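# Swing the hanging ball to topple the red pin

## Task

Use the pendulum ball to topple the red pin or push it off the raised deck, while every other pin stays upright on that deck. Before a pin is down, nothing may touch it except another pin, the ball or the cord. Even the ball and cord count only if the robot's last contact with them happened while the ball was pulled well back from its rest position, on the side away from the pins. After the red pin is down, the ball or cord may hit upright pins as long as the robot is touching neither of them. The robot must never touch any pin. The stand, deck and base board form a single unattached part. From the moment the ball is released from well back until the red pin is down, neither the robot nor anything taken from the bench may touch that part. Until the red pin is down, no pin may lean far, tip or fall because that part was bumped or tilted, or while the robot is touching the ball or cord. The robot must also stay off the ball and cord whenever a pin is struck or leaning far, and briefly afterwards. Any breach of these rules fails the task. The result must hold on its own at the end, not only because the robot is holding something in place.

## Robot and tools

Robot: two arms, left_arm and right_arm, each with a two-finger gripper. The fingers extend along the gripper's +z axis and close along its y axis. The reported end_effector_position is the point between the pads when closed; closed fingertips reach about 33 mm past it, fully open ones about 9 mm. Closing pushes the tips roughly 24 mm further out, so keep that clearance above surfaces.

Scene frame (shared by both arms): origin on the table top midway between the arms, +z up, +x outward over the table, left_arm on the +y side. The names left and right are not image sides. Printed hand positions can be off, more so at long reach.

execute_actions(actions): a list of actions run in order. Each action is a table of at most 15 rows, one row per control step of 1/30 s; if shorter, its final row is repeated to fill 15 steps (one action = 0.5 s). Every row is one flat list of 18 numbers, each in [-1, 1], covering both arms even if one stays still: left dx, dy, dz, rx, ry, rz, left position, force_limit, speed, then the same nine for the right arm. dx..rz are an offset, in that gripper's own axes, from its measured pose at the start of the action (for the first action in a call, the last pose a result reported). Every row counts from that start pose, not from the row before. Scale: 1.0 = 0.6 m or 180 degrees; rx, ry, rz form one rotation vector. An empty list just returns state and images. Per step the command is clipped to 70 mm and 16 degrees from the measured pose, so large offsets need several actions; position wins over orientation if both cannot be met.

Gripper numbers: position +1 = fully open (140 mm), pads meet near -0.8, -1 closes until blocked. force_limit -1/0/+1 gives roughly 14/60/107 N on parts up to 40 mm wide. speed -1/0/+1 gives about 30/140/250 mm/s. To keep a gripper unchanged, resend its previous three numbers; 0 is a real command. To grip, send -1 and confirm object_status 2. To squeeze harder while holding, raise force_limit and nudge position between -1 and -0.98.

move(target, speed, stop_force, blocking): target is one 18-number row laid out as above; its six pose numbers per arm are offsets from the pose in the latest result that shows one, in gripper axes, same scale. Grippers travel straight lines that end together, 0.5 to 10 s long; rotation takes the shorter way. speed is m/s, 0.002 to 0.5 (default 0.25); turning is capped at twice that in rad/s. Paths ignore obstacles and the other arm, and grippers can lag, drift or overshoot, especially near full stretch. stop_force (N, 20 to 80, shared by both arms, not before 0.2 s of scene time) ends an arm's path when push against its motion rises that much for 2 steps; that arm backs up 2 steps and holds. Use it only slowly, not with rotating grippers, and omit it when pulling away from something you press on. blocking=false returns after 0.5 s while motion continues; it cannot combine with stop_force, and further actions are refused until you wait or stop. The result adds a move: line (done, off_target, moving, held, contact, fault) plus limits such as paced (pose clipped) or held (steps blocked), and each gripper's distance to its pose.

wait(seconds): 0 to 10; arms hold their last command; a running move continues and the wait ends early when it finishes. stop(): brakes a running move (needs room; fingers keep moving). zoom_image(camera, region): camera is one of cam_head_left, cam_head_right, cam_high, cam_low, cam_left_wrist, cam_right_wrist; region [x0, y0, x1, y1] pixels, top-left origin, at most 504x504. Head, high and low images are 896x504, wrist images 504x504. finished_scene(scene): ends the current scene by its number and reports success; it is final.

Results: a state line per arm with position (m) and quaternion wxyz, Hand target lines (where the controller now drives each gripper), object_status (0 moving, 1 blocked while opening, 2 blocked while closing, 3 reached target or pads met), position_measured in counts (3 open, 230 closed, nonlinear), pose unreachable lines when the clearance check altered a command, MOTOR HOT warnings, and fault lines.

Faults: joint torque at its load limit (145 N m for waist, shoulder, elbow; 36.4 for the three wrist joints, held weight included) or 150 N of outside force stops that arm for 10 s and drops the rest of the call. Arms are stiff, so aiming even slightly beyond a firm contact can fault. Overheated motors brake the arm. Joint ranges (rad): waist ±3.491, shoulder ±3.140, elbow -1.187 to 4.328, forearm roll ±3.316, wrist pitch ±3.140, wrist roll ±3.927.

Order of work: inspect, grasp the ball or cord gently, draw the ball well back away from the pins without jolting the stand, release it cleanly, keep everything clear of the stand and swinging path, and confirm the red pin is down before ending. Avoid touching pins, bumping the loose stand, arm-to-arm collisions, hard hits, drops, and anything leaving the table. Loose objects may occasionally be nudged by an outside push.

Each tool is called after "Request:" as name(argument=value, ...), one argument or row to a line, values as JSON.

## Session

Request:
execute_actions(
  actions=[],
)

Scene clock: 0.00 s.
left_arm: end_effector_position=(+0.1818, +0.7964, +0.2821) position_measured=3 object_status=3 end_effector_quat_wxyz=(+0.468, +0.842, -0.056, -0.262) | right_arm: end_effector_position=(+0.5205, -0.4122, +0.3163) position_measured=3 object_status=3 end_effector_quat_wxyz=(-0.088, +0.920, +0.168, +0.344)
Joint positions: left_arm=[ 1.084  0.808  0.912 -0.664 -2.707 -0.299] | right_arm=[-0.212 -0.144 -0.033 -0.444 -1.096  2.198]
Joint velocities: left_arm=[ 0.    -0.    -0.001  0.001 -0.     0.001] | right_arm=[-0.     0.001 -0.002  0.     0.    -0.002]
Hand target (left_arm): +0.182, +0.796, +0.282; +0.468, +0.842, -0.056, -0.262
Hand target (right_arm): +0.521, -0.412, +0.316; -0.088, +0.920, +0.168, +0.344

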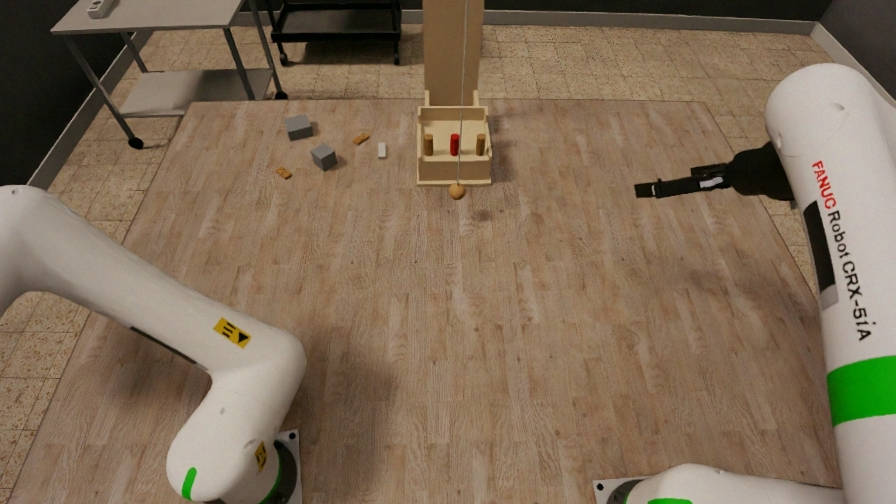

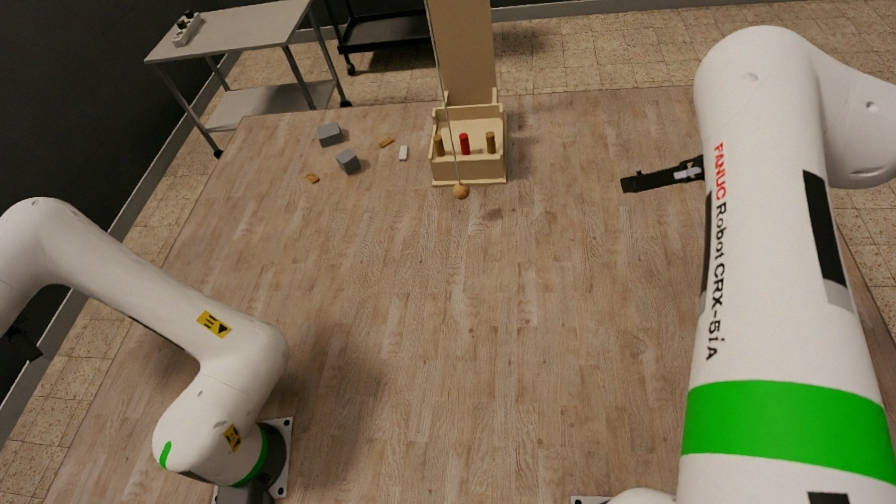

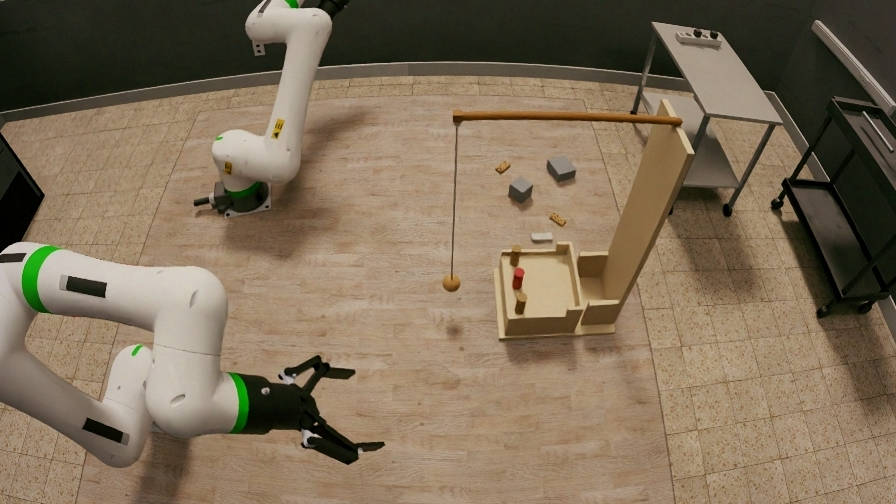

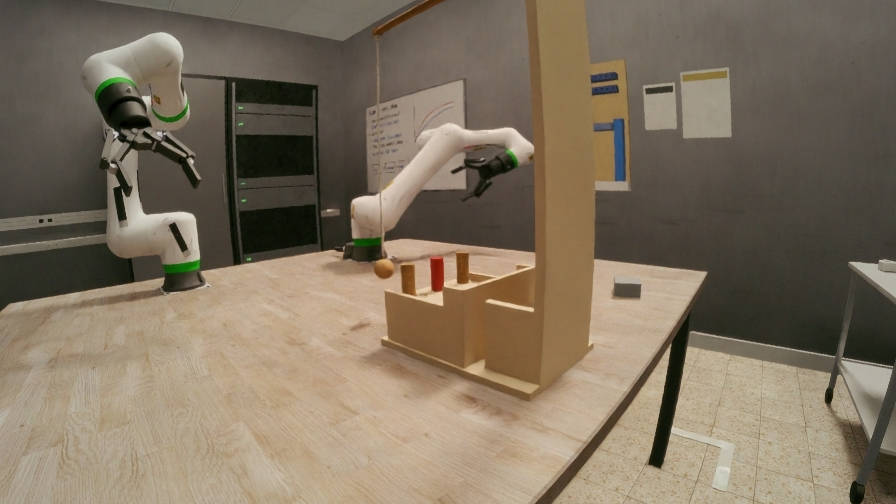

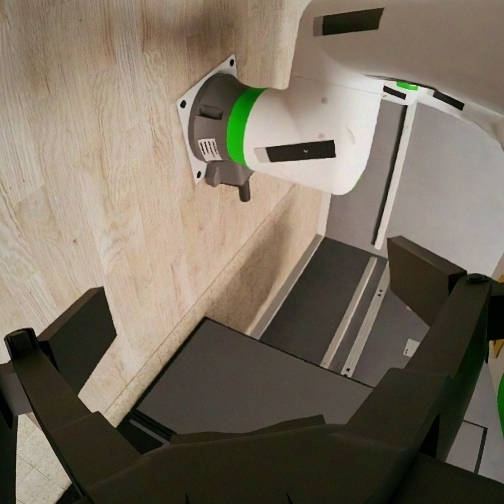

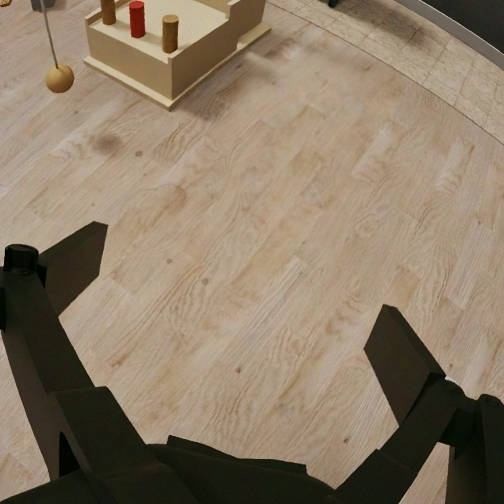

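Request:
move(
  target=[0,0,0,0,0,0,1,0,0,0.057,-0.545,0.543,-0.083,-0.061,0.09,1,-0.7,0],
)

Scene clock: 7.47 s.
left_arm: end_effector_position=(+0.1818, +0.7964, +0.2821) position_measured=3 object_status=3 end_effector_quat_wxyz=(+0.468, +0.842, -0.056, -0.262) | right_arm: end_effector_position=(+0.6203, -0.0084, +0.1109) position_measured=3 object_status=3 end_effector_quat_wxyz=(+0.000, +0.966, -0.001, +0.259)
Joint positions: left_arm=[ 1.084  0.808  0.912 -0.664 -2.707 -0.299] | right_arm=[ 0.748  0.398 -0.09   0.532 -0.768  0.46 ]
Joint velocities: left_arm=[-0.     0.     0.001  0.002  0.    -0.002] | right_arm=[ 0.     0.     0.    -0.003 -0.     0.002]
Hand target (left_arm): +0.182, +0.796, +0.282; +0.468, +0.842, -0.056, -0.262
Hand target (right_arm): +0.620, -0.008, +0.111; +0.000, +0.966, -0.001, +0.259
Off the commanded pose (left_arm): 0.000 m, 0 deg.
Off the commanded pose (right_arm): 0.001 m, 0 deg.
move: done

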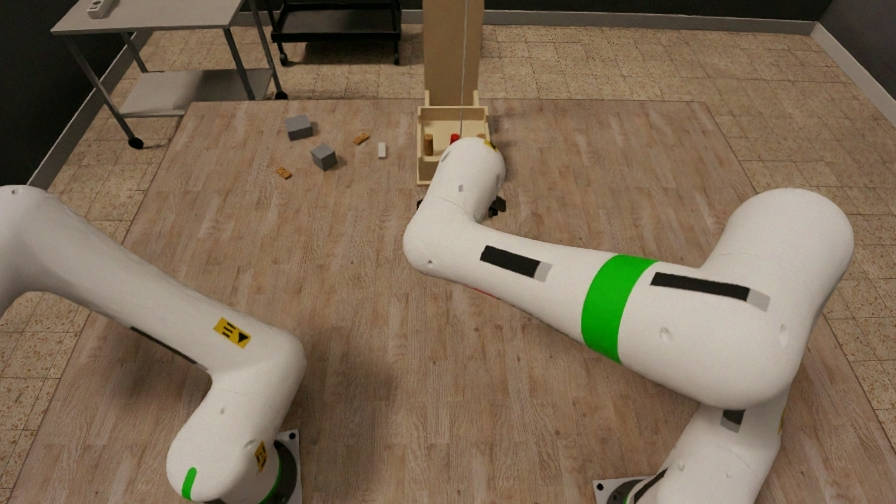

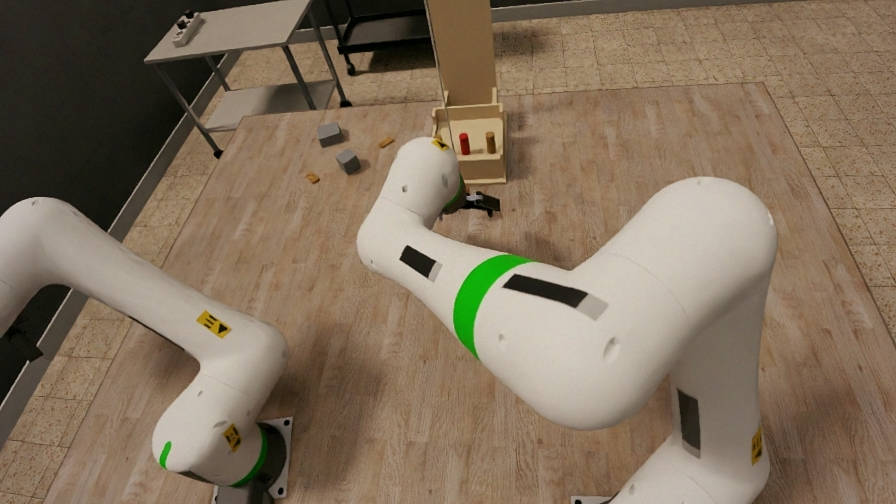

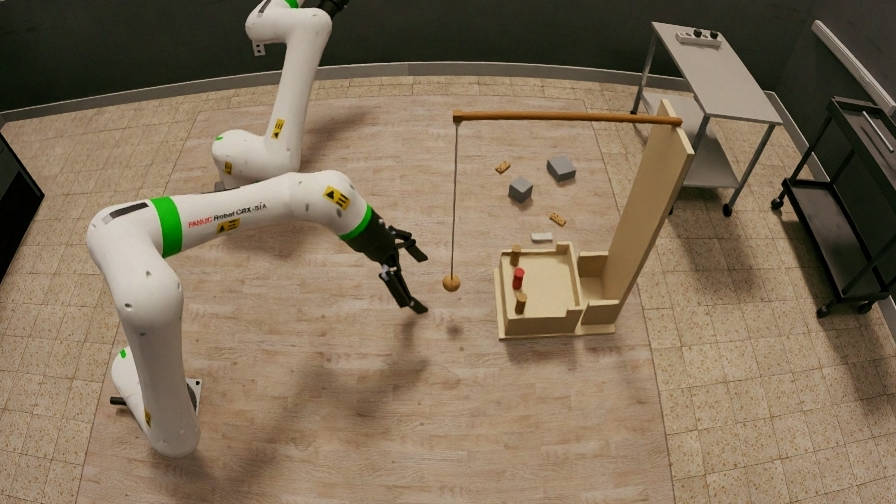

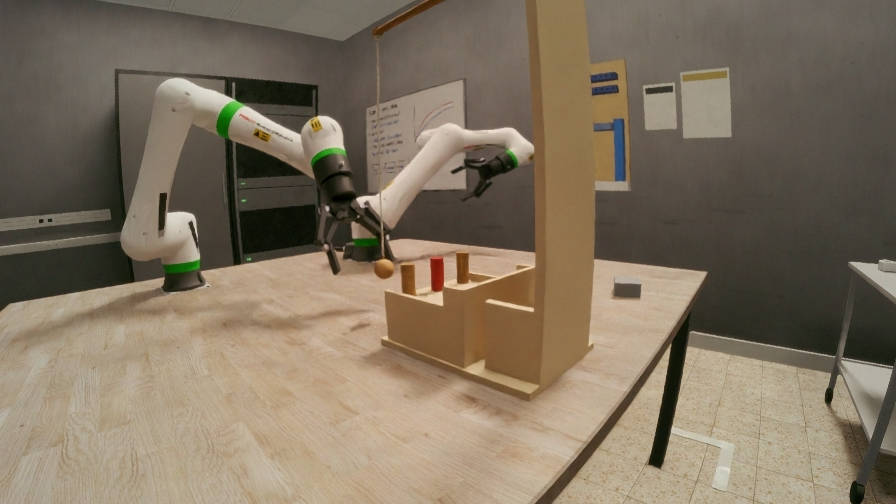

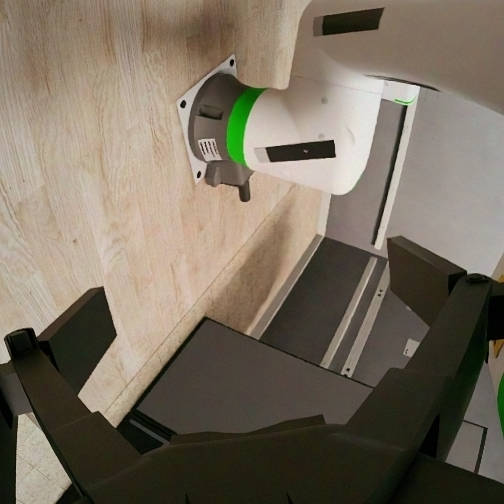

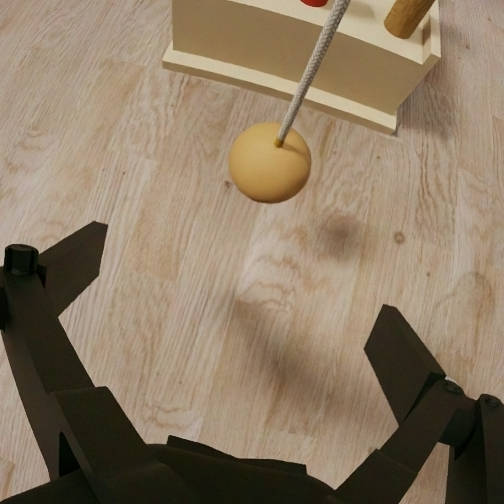

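Forward 7 cm horizontally.

Request:
move(
  target=[0,0,0,0,0,0,1,0,0,0.101,-0.005,0.058,0,0,0,1,-0.7,0],
  speed=0.1,
)

Scene clock: 10.40 s.
left_arm: end_effector_position=(+0.1818, +0.7964, +0.2821) position_measured=3 object_status=3 end_effector_quat_wxyz=(+0.468, +0.842, -0.056, -0.262) | right_arm: end_effector_position=(+0.6901, -0.0057, +0.1108) position_measured=3 object_status=3 end_effector_quat_wxyz=(+0.000, +0.966, -0.001, +0.259)
Joint positions: left_arm=[ 1.084  0.808  0.912 -0.664 -2.707 -0.299] | right_arm=[ 0.679  0.545  0.139  0.469 -0.81   0.592]
Joint velocities: left_arm=[ 0.     0.    -0.     0.001  0.001  0.   ] | right_arm=[ 0.     0.001  0.002 -0.001 -0.    -0.001]
Hand target (left_arm): +0.182, +0.796, +0.282; +0.468, +0.842, -0.056, -0.262
Hand target (right_arm): +0.690, -0.006, +0.111; +0.000, +0.966, -0.001, +0.259
Off the commanded pose (left_arm): 0.000 m, 0 deg.
Off the commanded pose (right_arm): 0.000 m, 0 deg.
move: done

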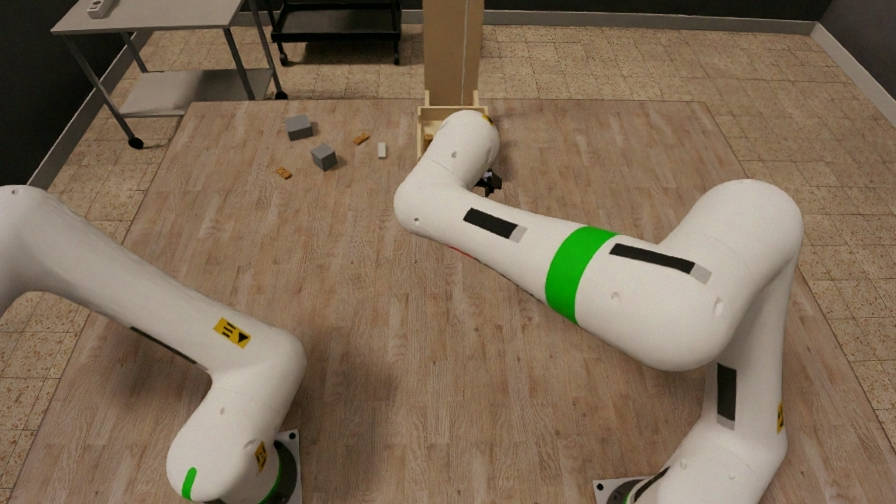

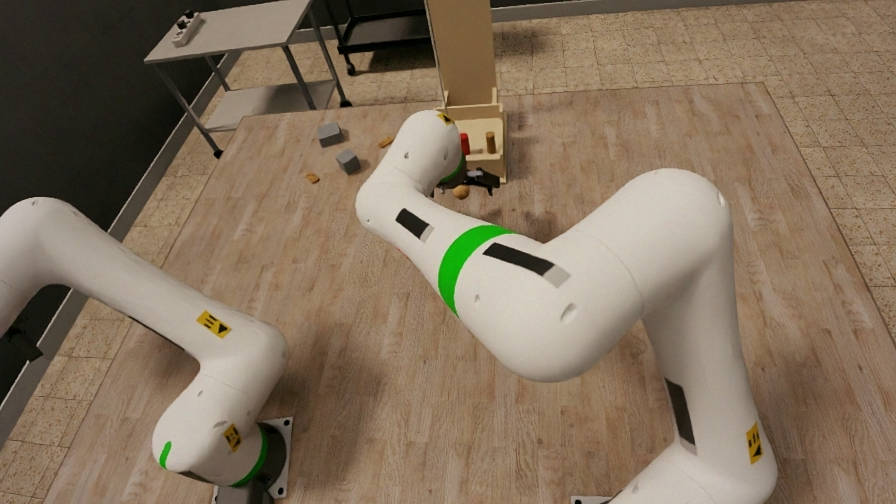

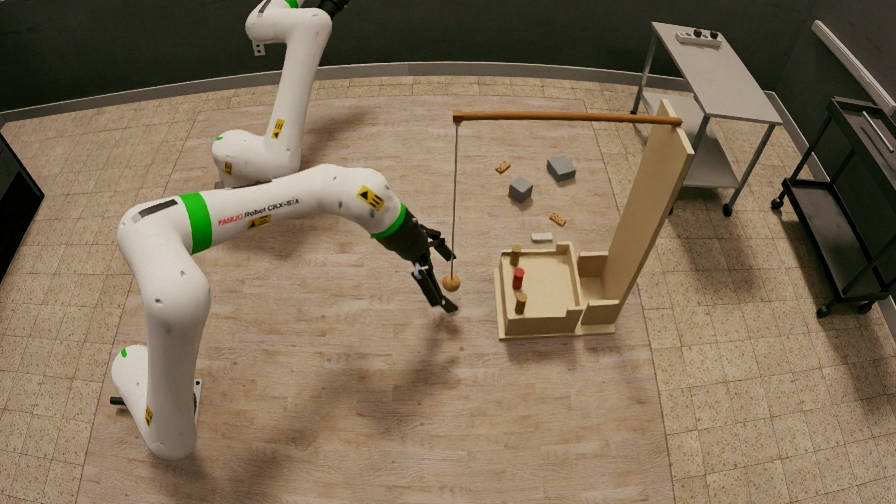

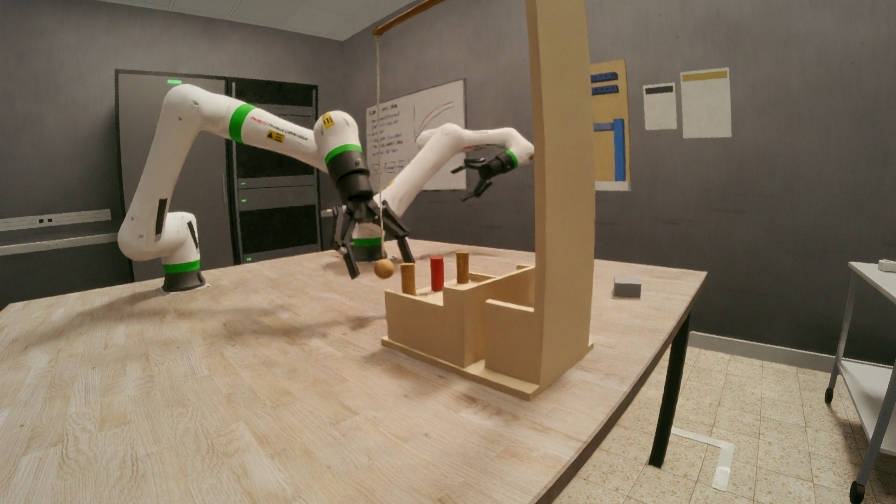

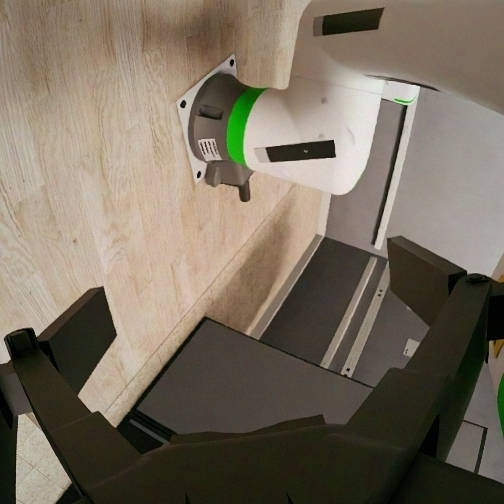

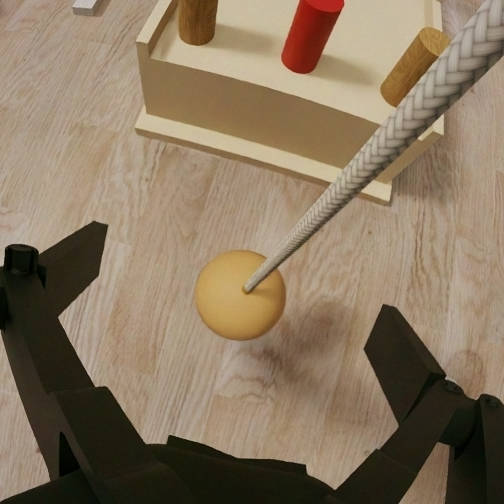

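Request:
move(
  target=[0,0,0,0,0,0,1,0,0,0,0,0,0,0,0,-1,-0.7,0],
)

Request:
move(
  target=[0,0,0,0,0,0,1,0,0,-0.288,0,-0.302,0,0,0,-1,-0.7,0],
  speed=0.15,
)

Scene clock: 13.70 s.
left_arm: end_effector_position=(+0.1818, +0.7964, +0.2821) position_measured=3 object_status=3 end_effector_quat_wxyz=(+0.468, +0.842, -0.056, -0.262) | right_arm: end_effector_position=(+0.6902, -0.0057, +0.1109) position_measured=168 object_status=2 end_effector_quat_wxyz=(+0.000, +0.966, -0.001, +0.259)
Joint positions: left_arm=[ 1.084  0.808  0.912 -0.664 -2.707 -0.299] | right_arm=[ 0.679  0.545  0.139  0.469 -0.81   0.592]
Joint velocities: left_arm=[ 0.     0.    -0.001  0.    -0.001 -0.001] | right_arm=[-0.    -0.001  0.001  0.    -0.    -0.001]
Hand target (left_arm): +0.182, +0.796, +0.282; +0.468, +0.842, -0.056, -0.262
Hand target (right_arm): +0.690, -0.006, +0.111; +0.000, +0.966, -0.001, +0.259
Off the commanded pose (left_arm): 0.000 m, 0 deg.
Off the commanded pose (right_arm): 0.000 m, 0 deg.
move: done

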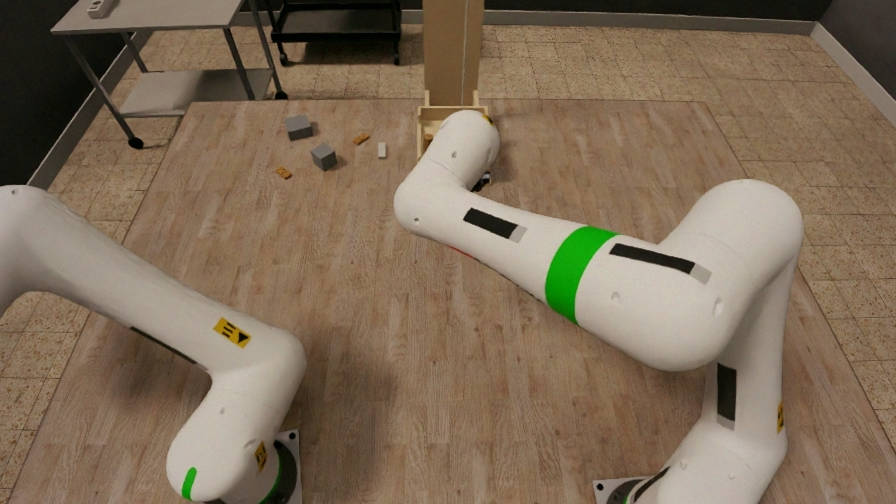

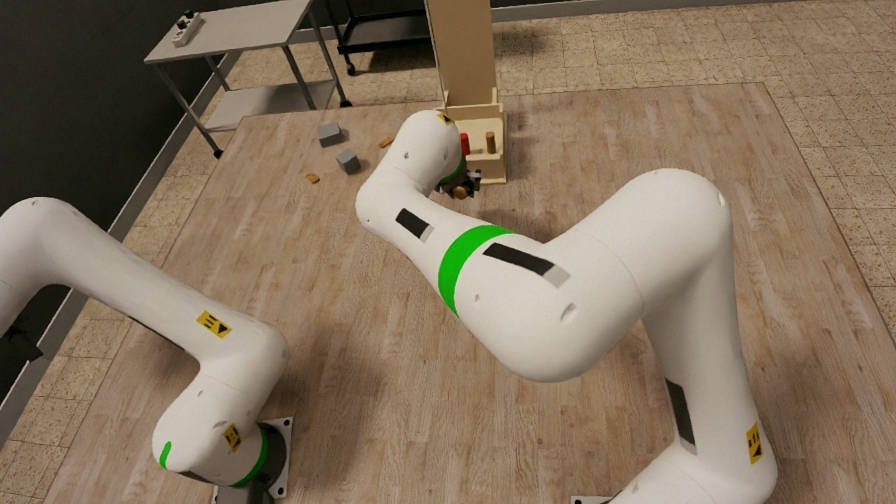

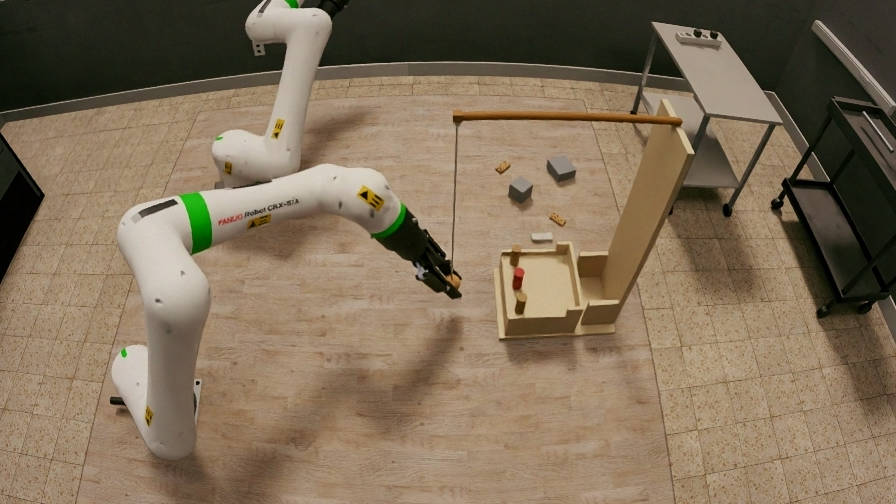

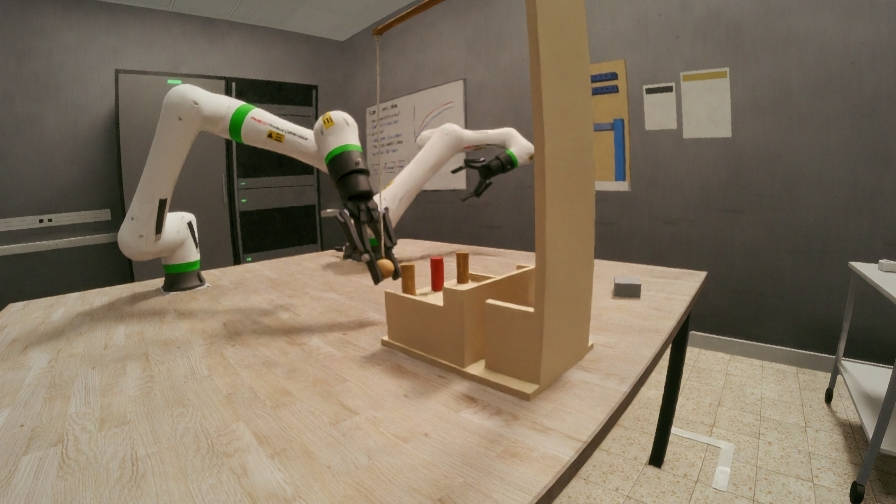

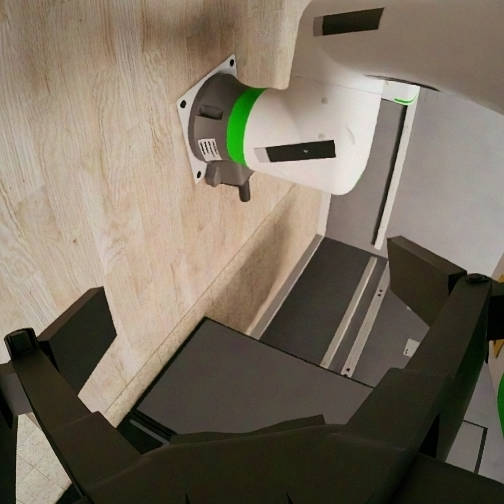

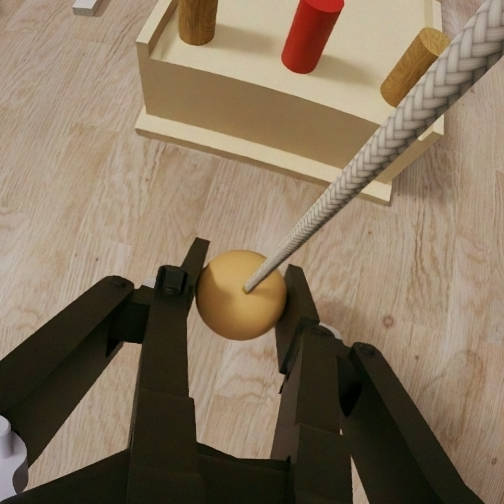

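Scene clock: 15.73 s.
left_arm: end_effector_position=(+0.1818, +0.7964, +0.2821) position_measured=3 object_status=3 end_effector_quat_wxyz=(+0.468, +0.842, -0.056, -0.262) | right_arm: end_effector_position=(+0.4499, -0.0049, +0.1821) position_measured=168 object_status=2 end_effector_quat_wxyz=(+0.000, +0.966, -0.001, +0.259)
Joint positions: left_arm=[ 1.084  0.808  0.912 -0.664 -2.707 -0.299] | right_arm=[ 1.019  0.035 -0.364  0.555 -0.97   0.246]
Joint velocities: left_arm=[ 0.     0.     0.001 -0.001 -0.001 -0.001] | right_arm=[ 0.    -0.001 -0.001 -0.    -0.    -0.   ]
Hand target (left_arm): +0.182, +0.796, +0.282; +0.468, +0.842, -0.056, -0.262
Hand target (right_arm): +0.450, -0.005, +0.182; +0.000, +0.966, -0.001, +0.259
Off the commanded pose (left_arm): 0.000 m, 0 deg.
Off the commanded pose (right_arm): 0.001 m, 0 deg.
move: done

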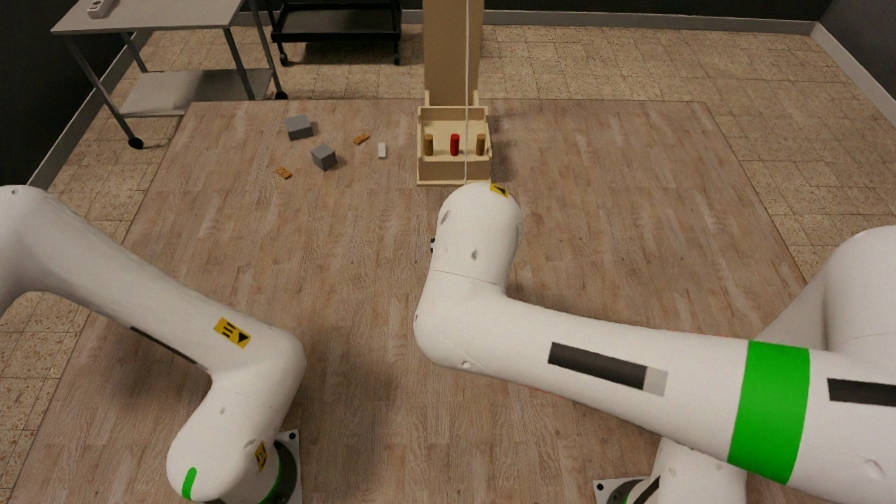

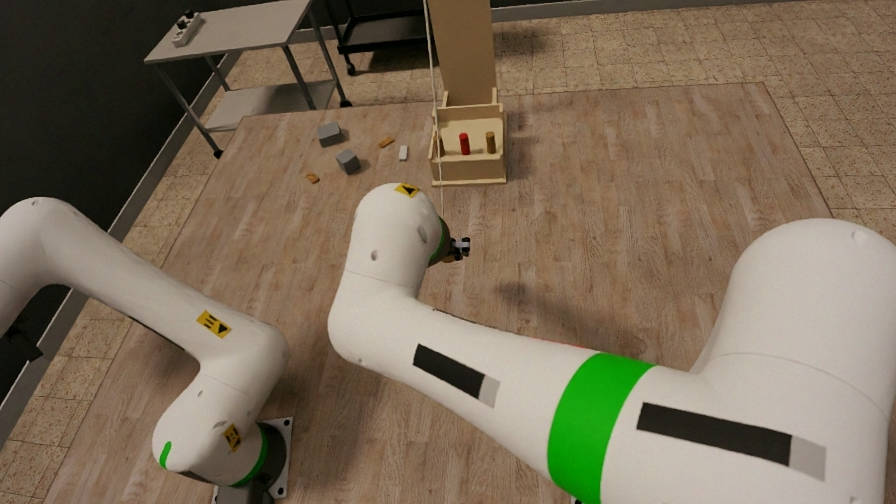

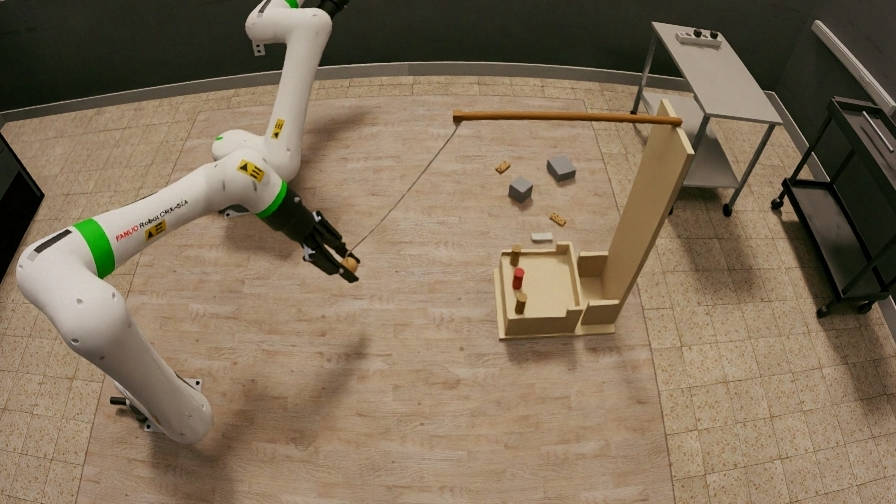

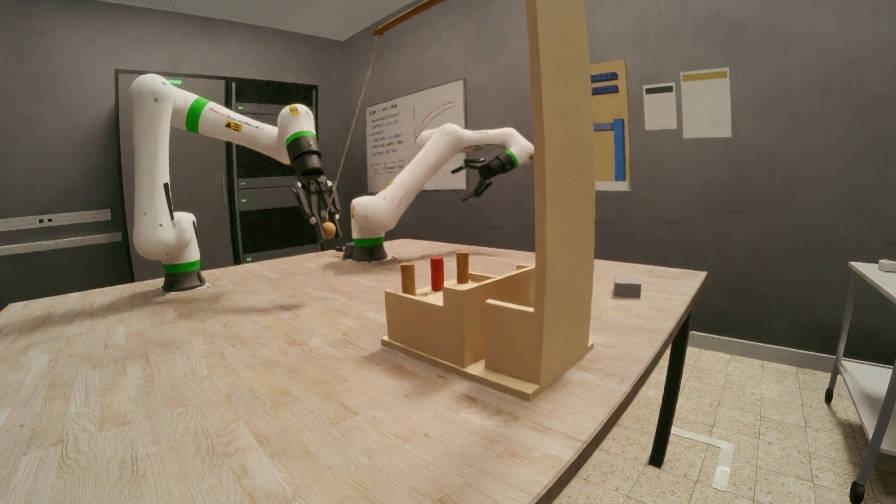

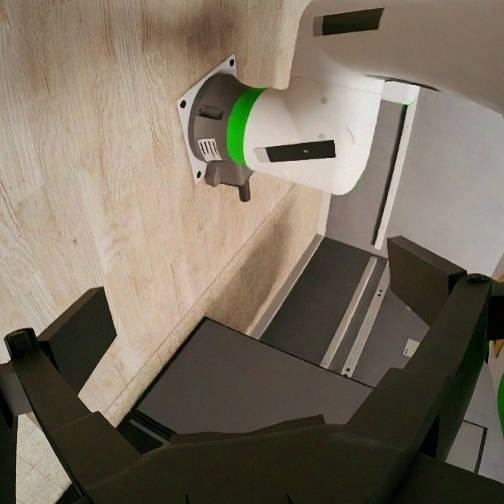

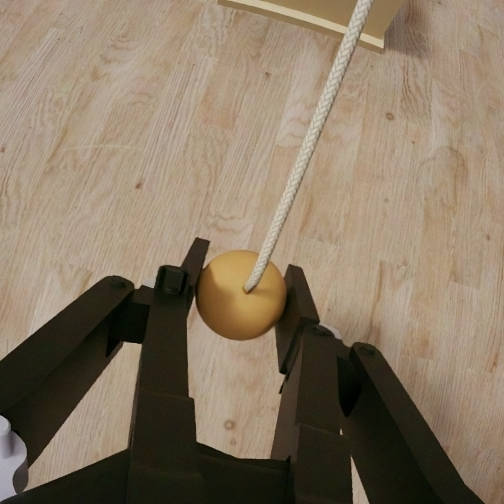

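Request:
execute_actions(
  actions=[
    [[0,0,0,0,0,0,1,0,0,0,0,0,0,0,0,1,-0.7,1]],
    [[0,0,0,0,0,0,1,0,0,-0.08,0,-0.08,0,0,0,1,-0.7,1]],
    [[0,0,0,0,0,0,1,0,0,-0.05,0,-0.05,0,0,0,1,-0.7,1]],
  ],
)

Request:
wait(
  seconds=8,
)

Scene clock: 20.13 s.
left_arm: end_effector_position=(+0.1818, +0.7964, +0.2821) position_measured=3 object_status=3 end_effector_quat_wxyz=(+0.468, +0.842, -0.056, -0.262) | right_arm: end_effector_position=(+0.3431, -0.0047, +0.2108) position_measured=3 object_status=3 end_effector_quat_wxyz=(+0.000, +0.966, -0.001, +0.259)
Joint positions: left_arm=[ 1.084  0.808  0.912 -0.664 -2.707 -0.299] | right_arm=[ 1.264 -0.15  -0.471  0.554 -1.157  0.069]
Joint velocities: left_arm=[ 0.     0.     0.001  0.     0.    -0.001] | right_arm=[ 0.    -0.002 -0.001  0.003 -0.    -0.001]
Hand target (left_arm): +0.182, +0.796, +0.282; +0.468, +0.842, -0.056, -0.262
Hand target (right_arm): +0.343, -0.005, +0.211; +0.000, +0.966, -0.001, +0.259
Off the commanded pose (left_arm): 0.000 m, 0 deg.
Off the commanded pose (right_arm): 0.000 m, 0 deg.

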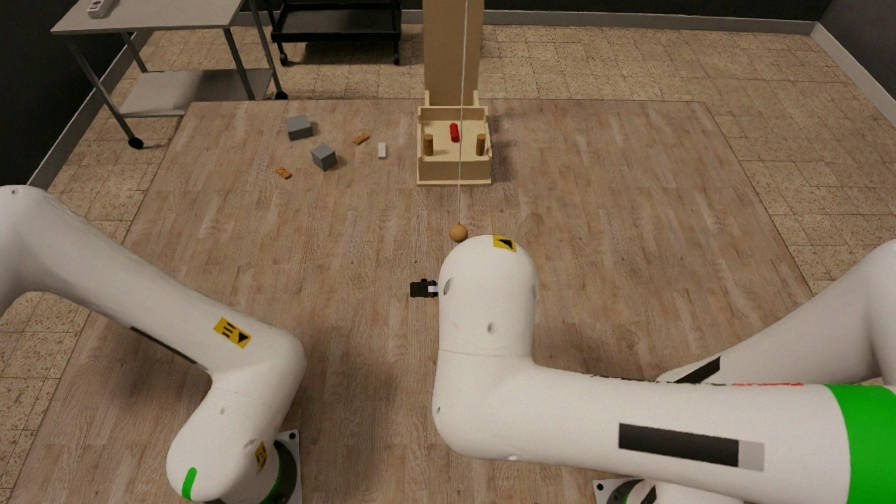

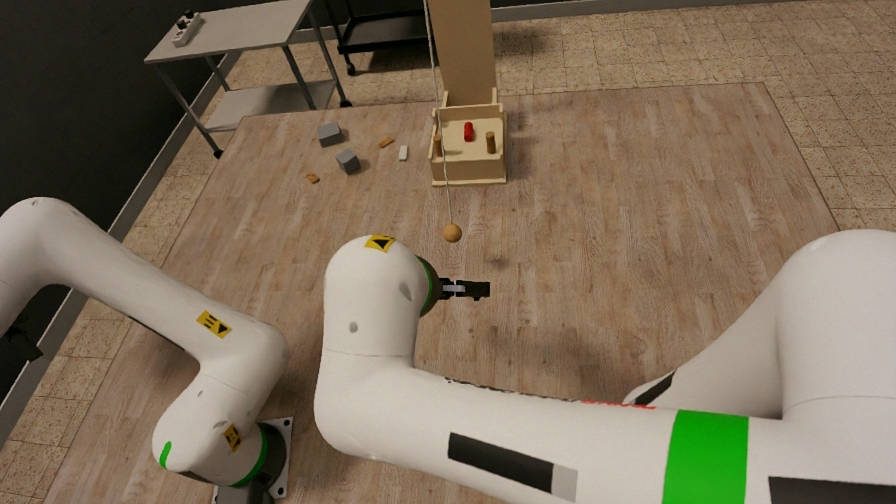

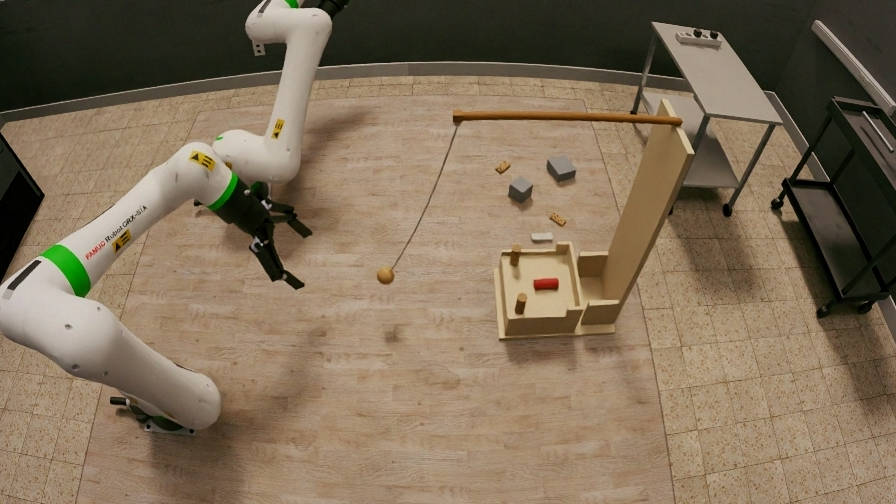

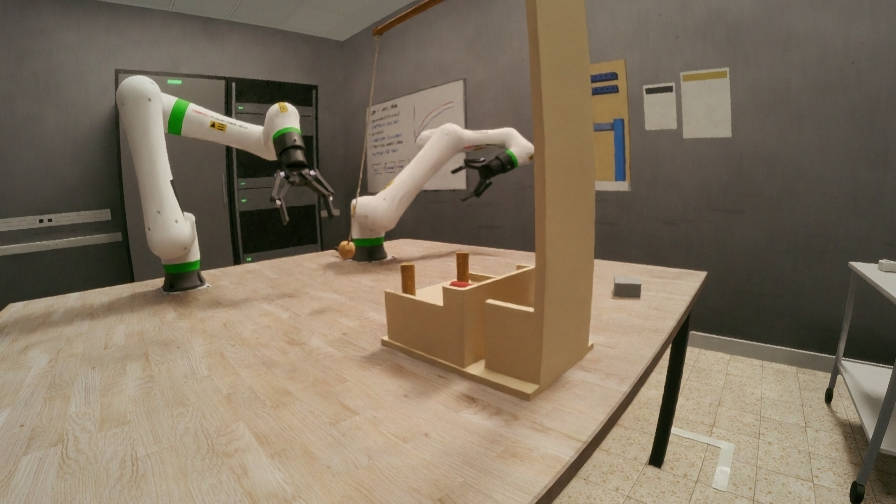

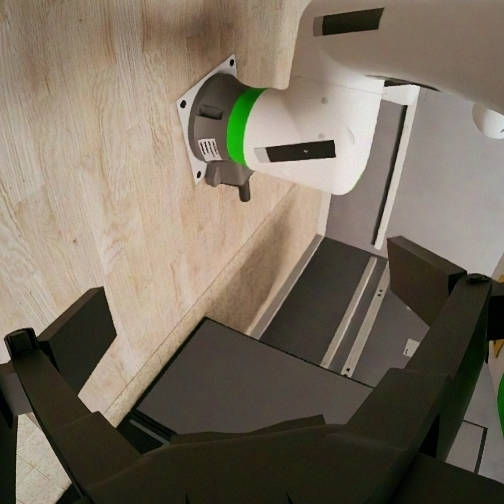

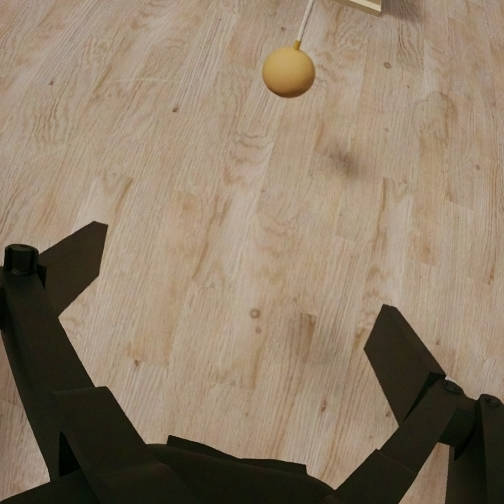

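Scene clock: 28.13 s.
left_arm: end_effector_position=(+0.1818, +0.7964, +0.2821) position_measured=3 object_status=3 end_effector_quat_wxyz=(+0.468, +0.842, -0.056, -0.262) | right_arm: end_effector_position=(+0.3431, -0.0047, +0.2109) position_measured=3 object_status=3 end_effector_quat_wxyz=(+0.000, +0.966, -0.001, +0.259)
Joint positions: left_arm=[ 1.084  0.808  0.912 -0.664 -2.707 -0.299] | right_arm=[ 1.264 -0.15  -0.471  0.554 -1.157  0.069]
Joint velocities: left_arm=[ 0.    -0.    -0.001  0.     0.001 -0.001] | right_arm=[-0.001  0.002  0.001  0.    -0.     0.   ]
Hand target (left_arm): +0.182, +0.796, +0.282; +0.468, +0.842, -0.056, -0.262
Hand target (right_arm): +0.343, -0.005, +0.211; +0.000, +0.966, -0.001, +0.259
Off the commanded pose (left_arm): 0.000 m, 0 deg.
Off the commanded pose (right_arm): 0.000 m, 0 deg.
wait: 8.00 s; at rest by 0.17 s

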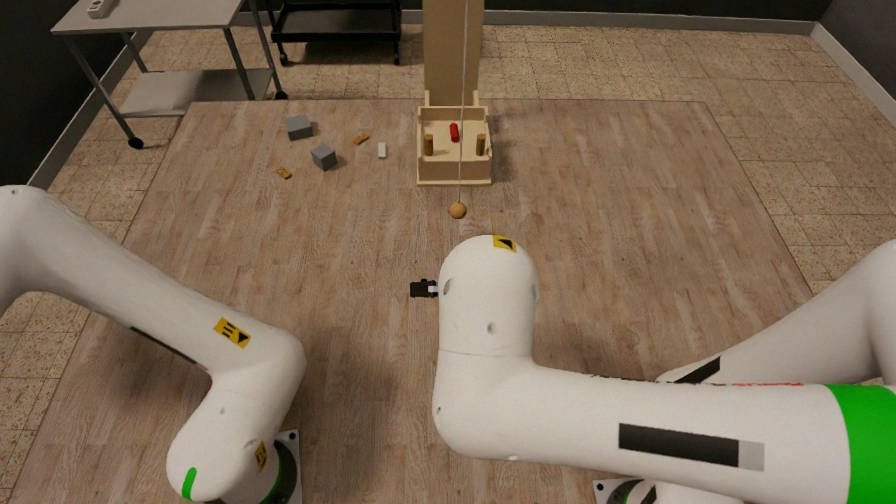

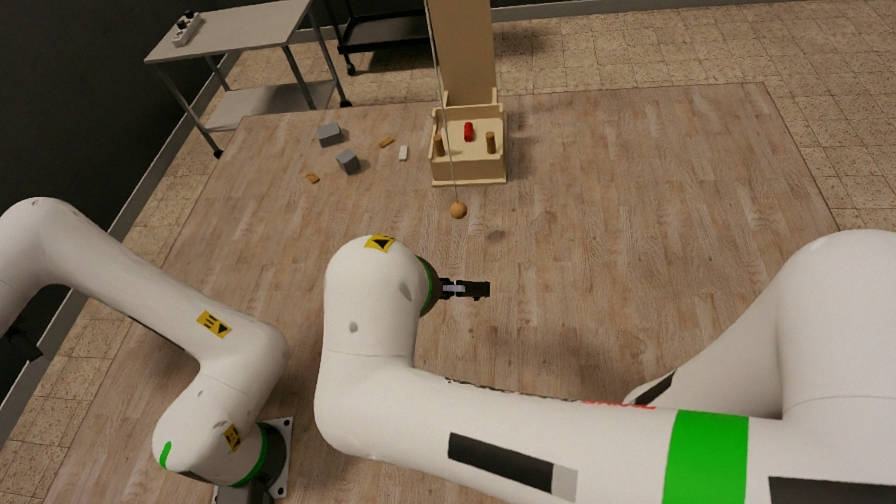

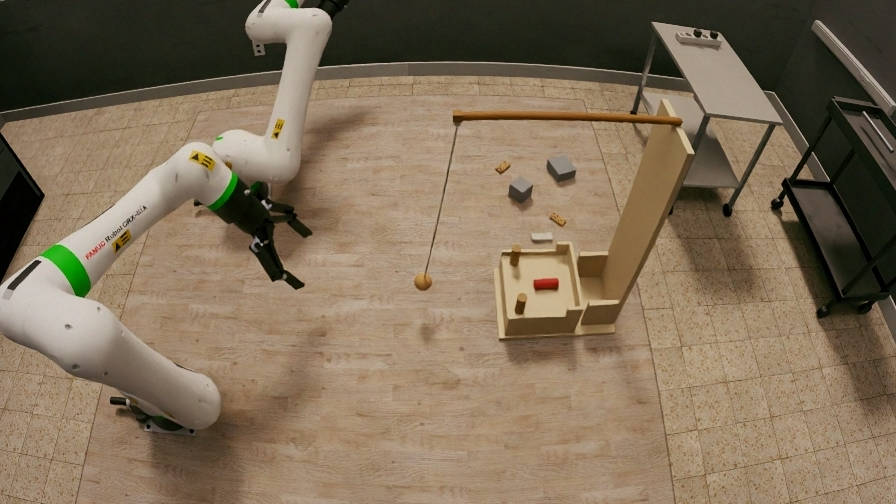

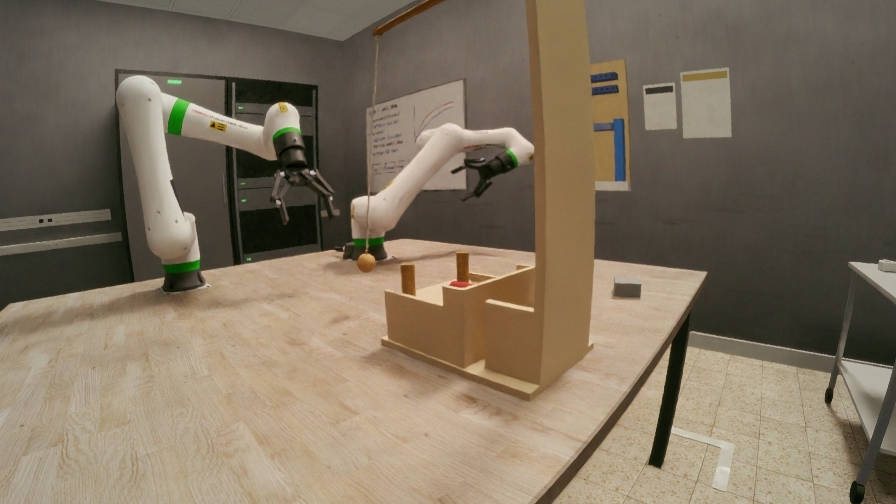

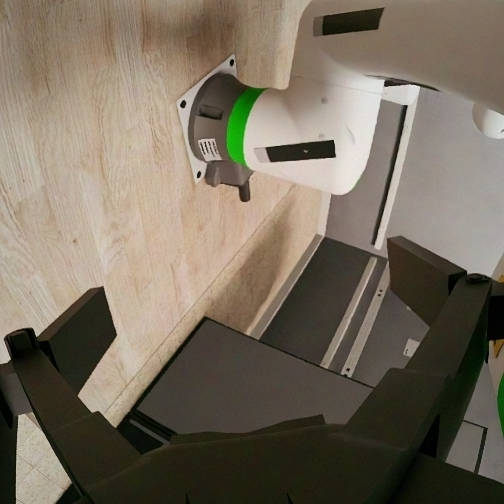

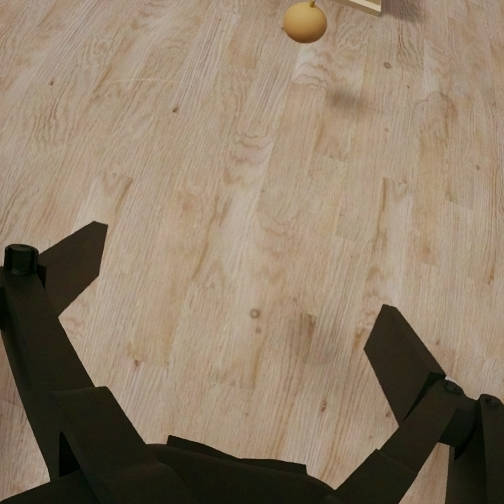

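Request:
finished_scene(
  scene=2,
)

The scene is finished: the task was done.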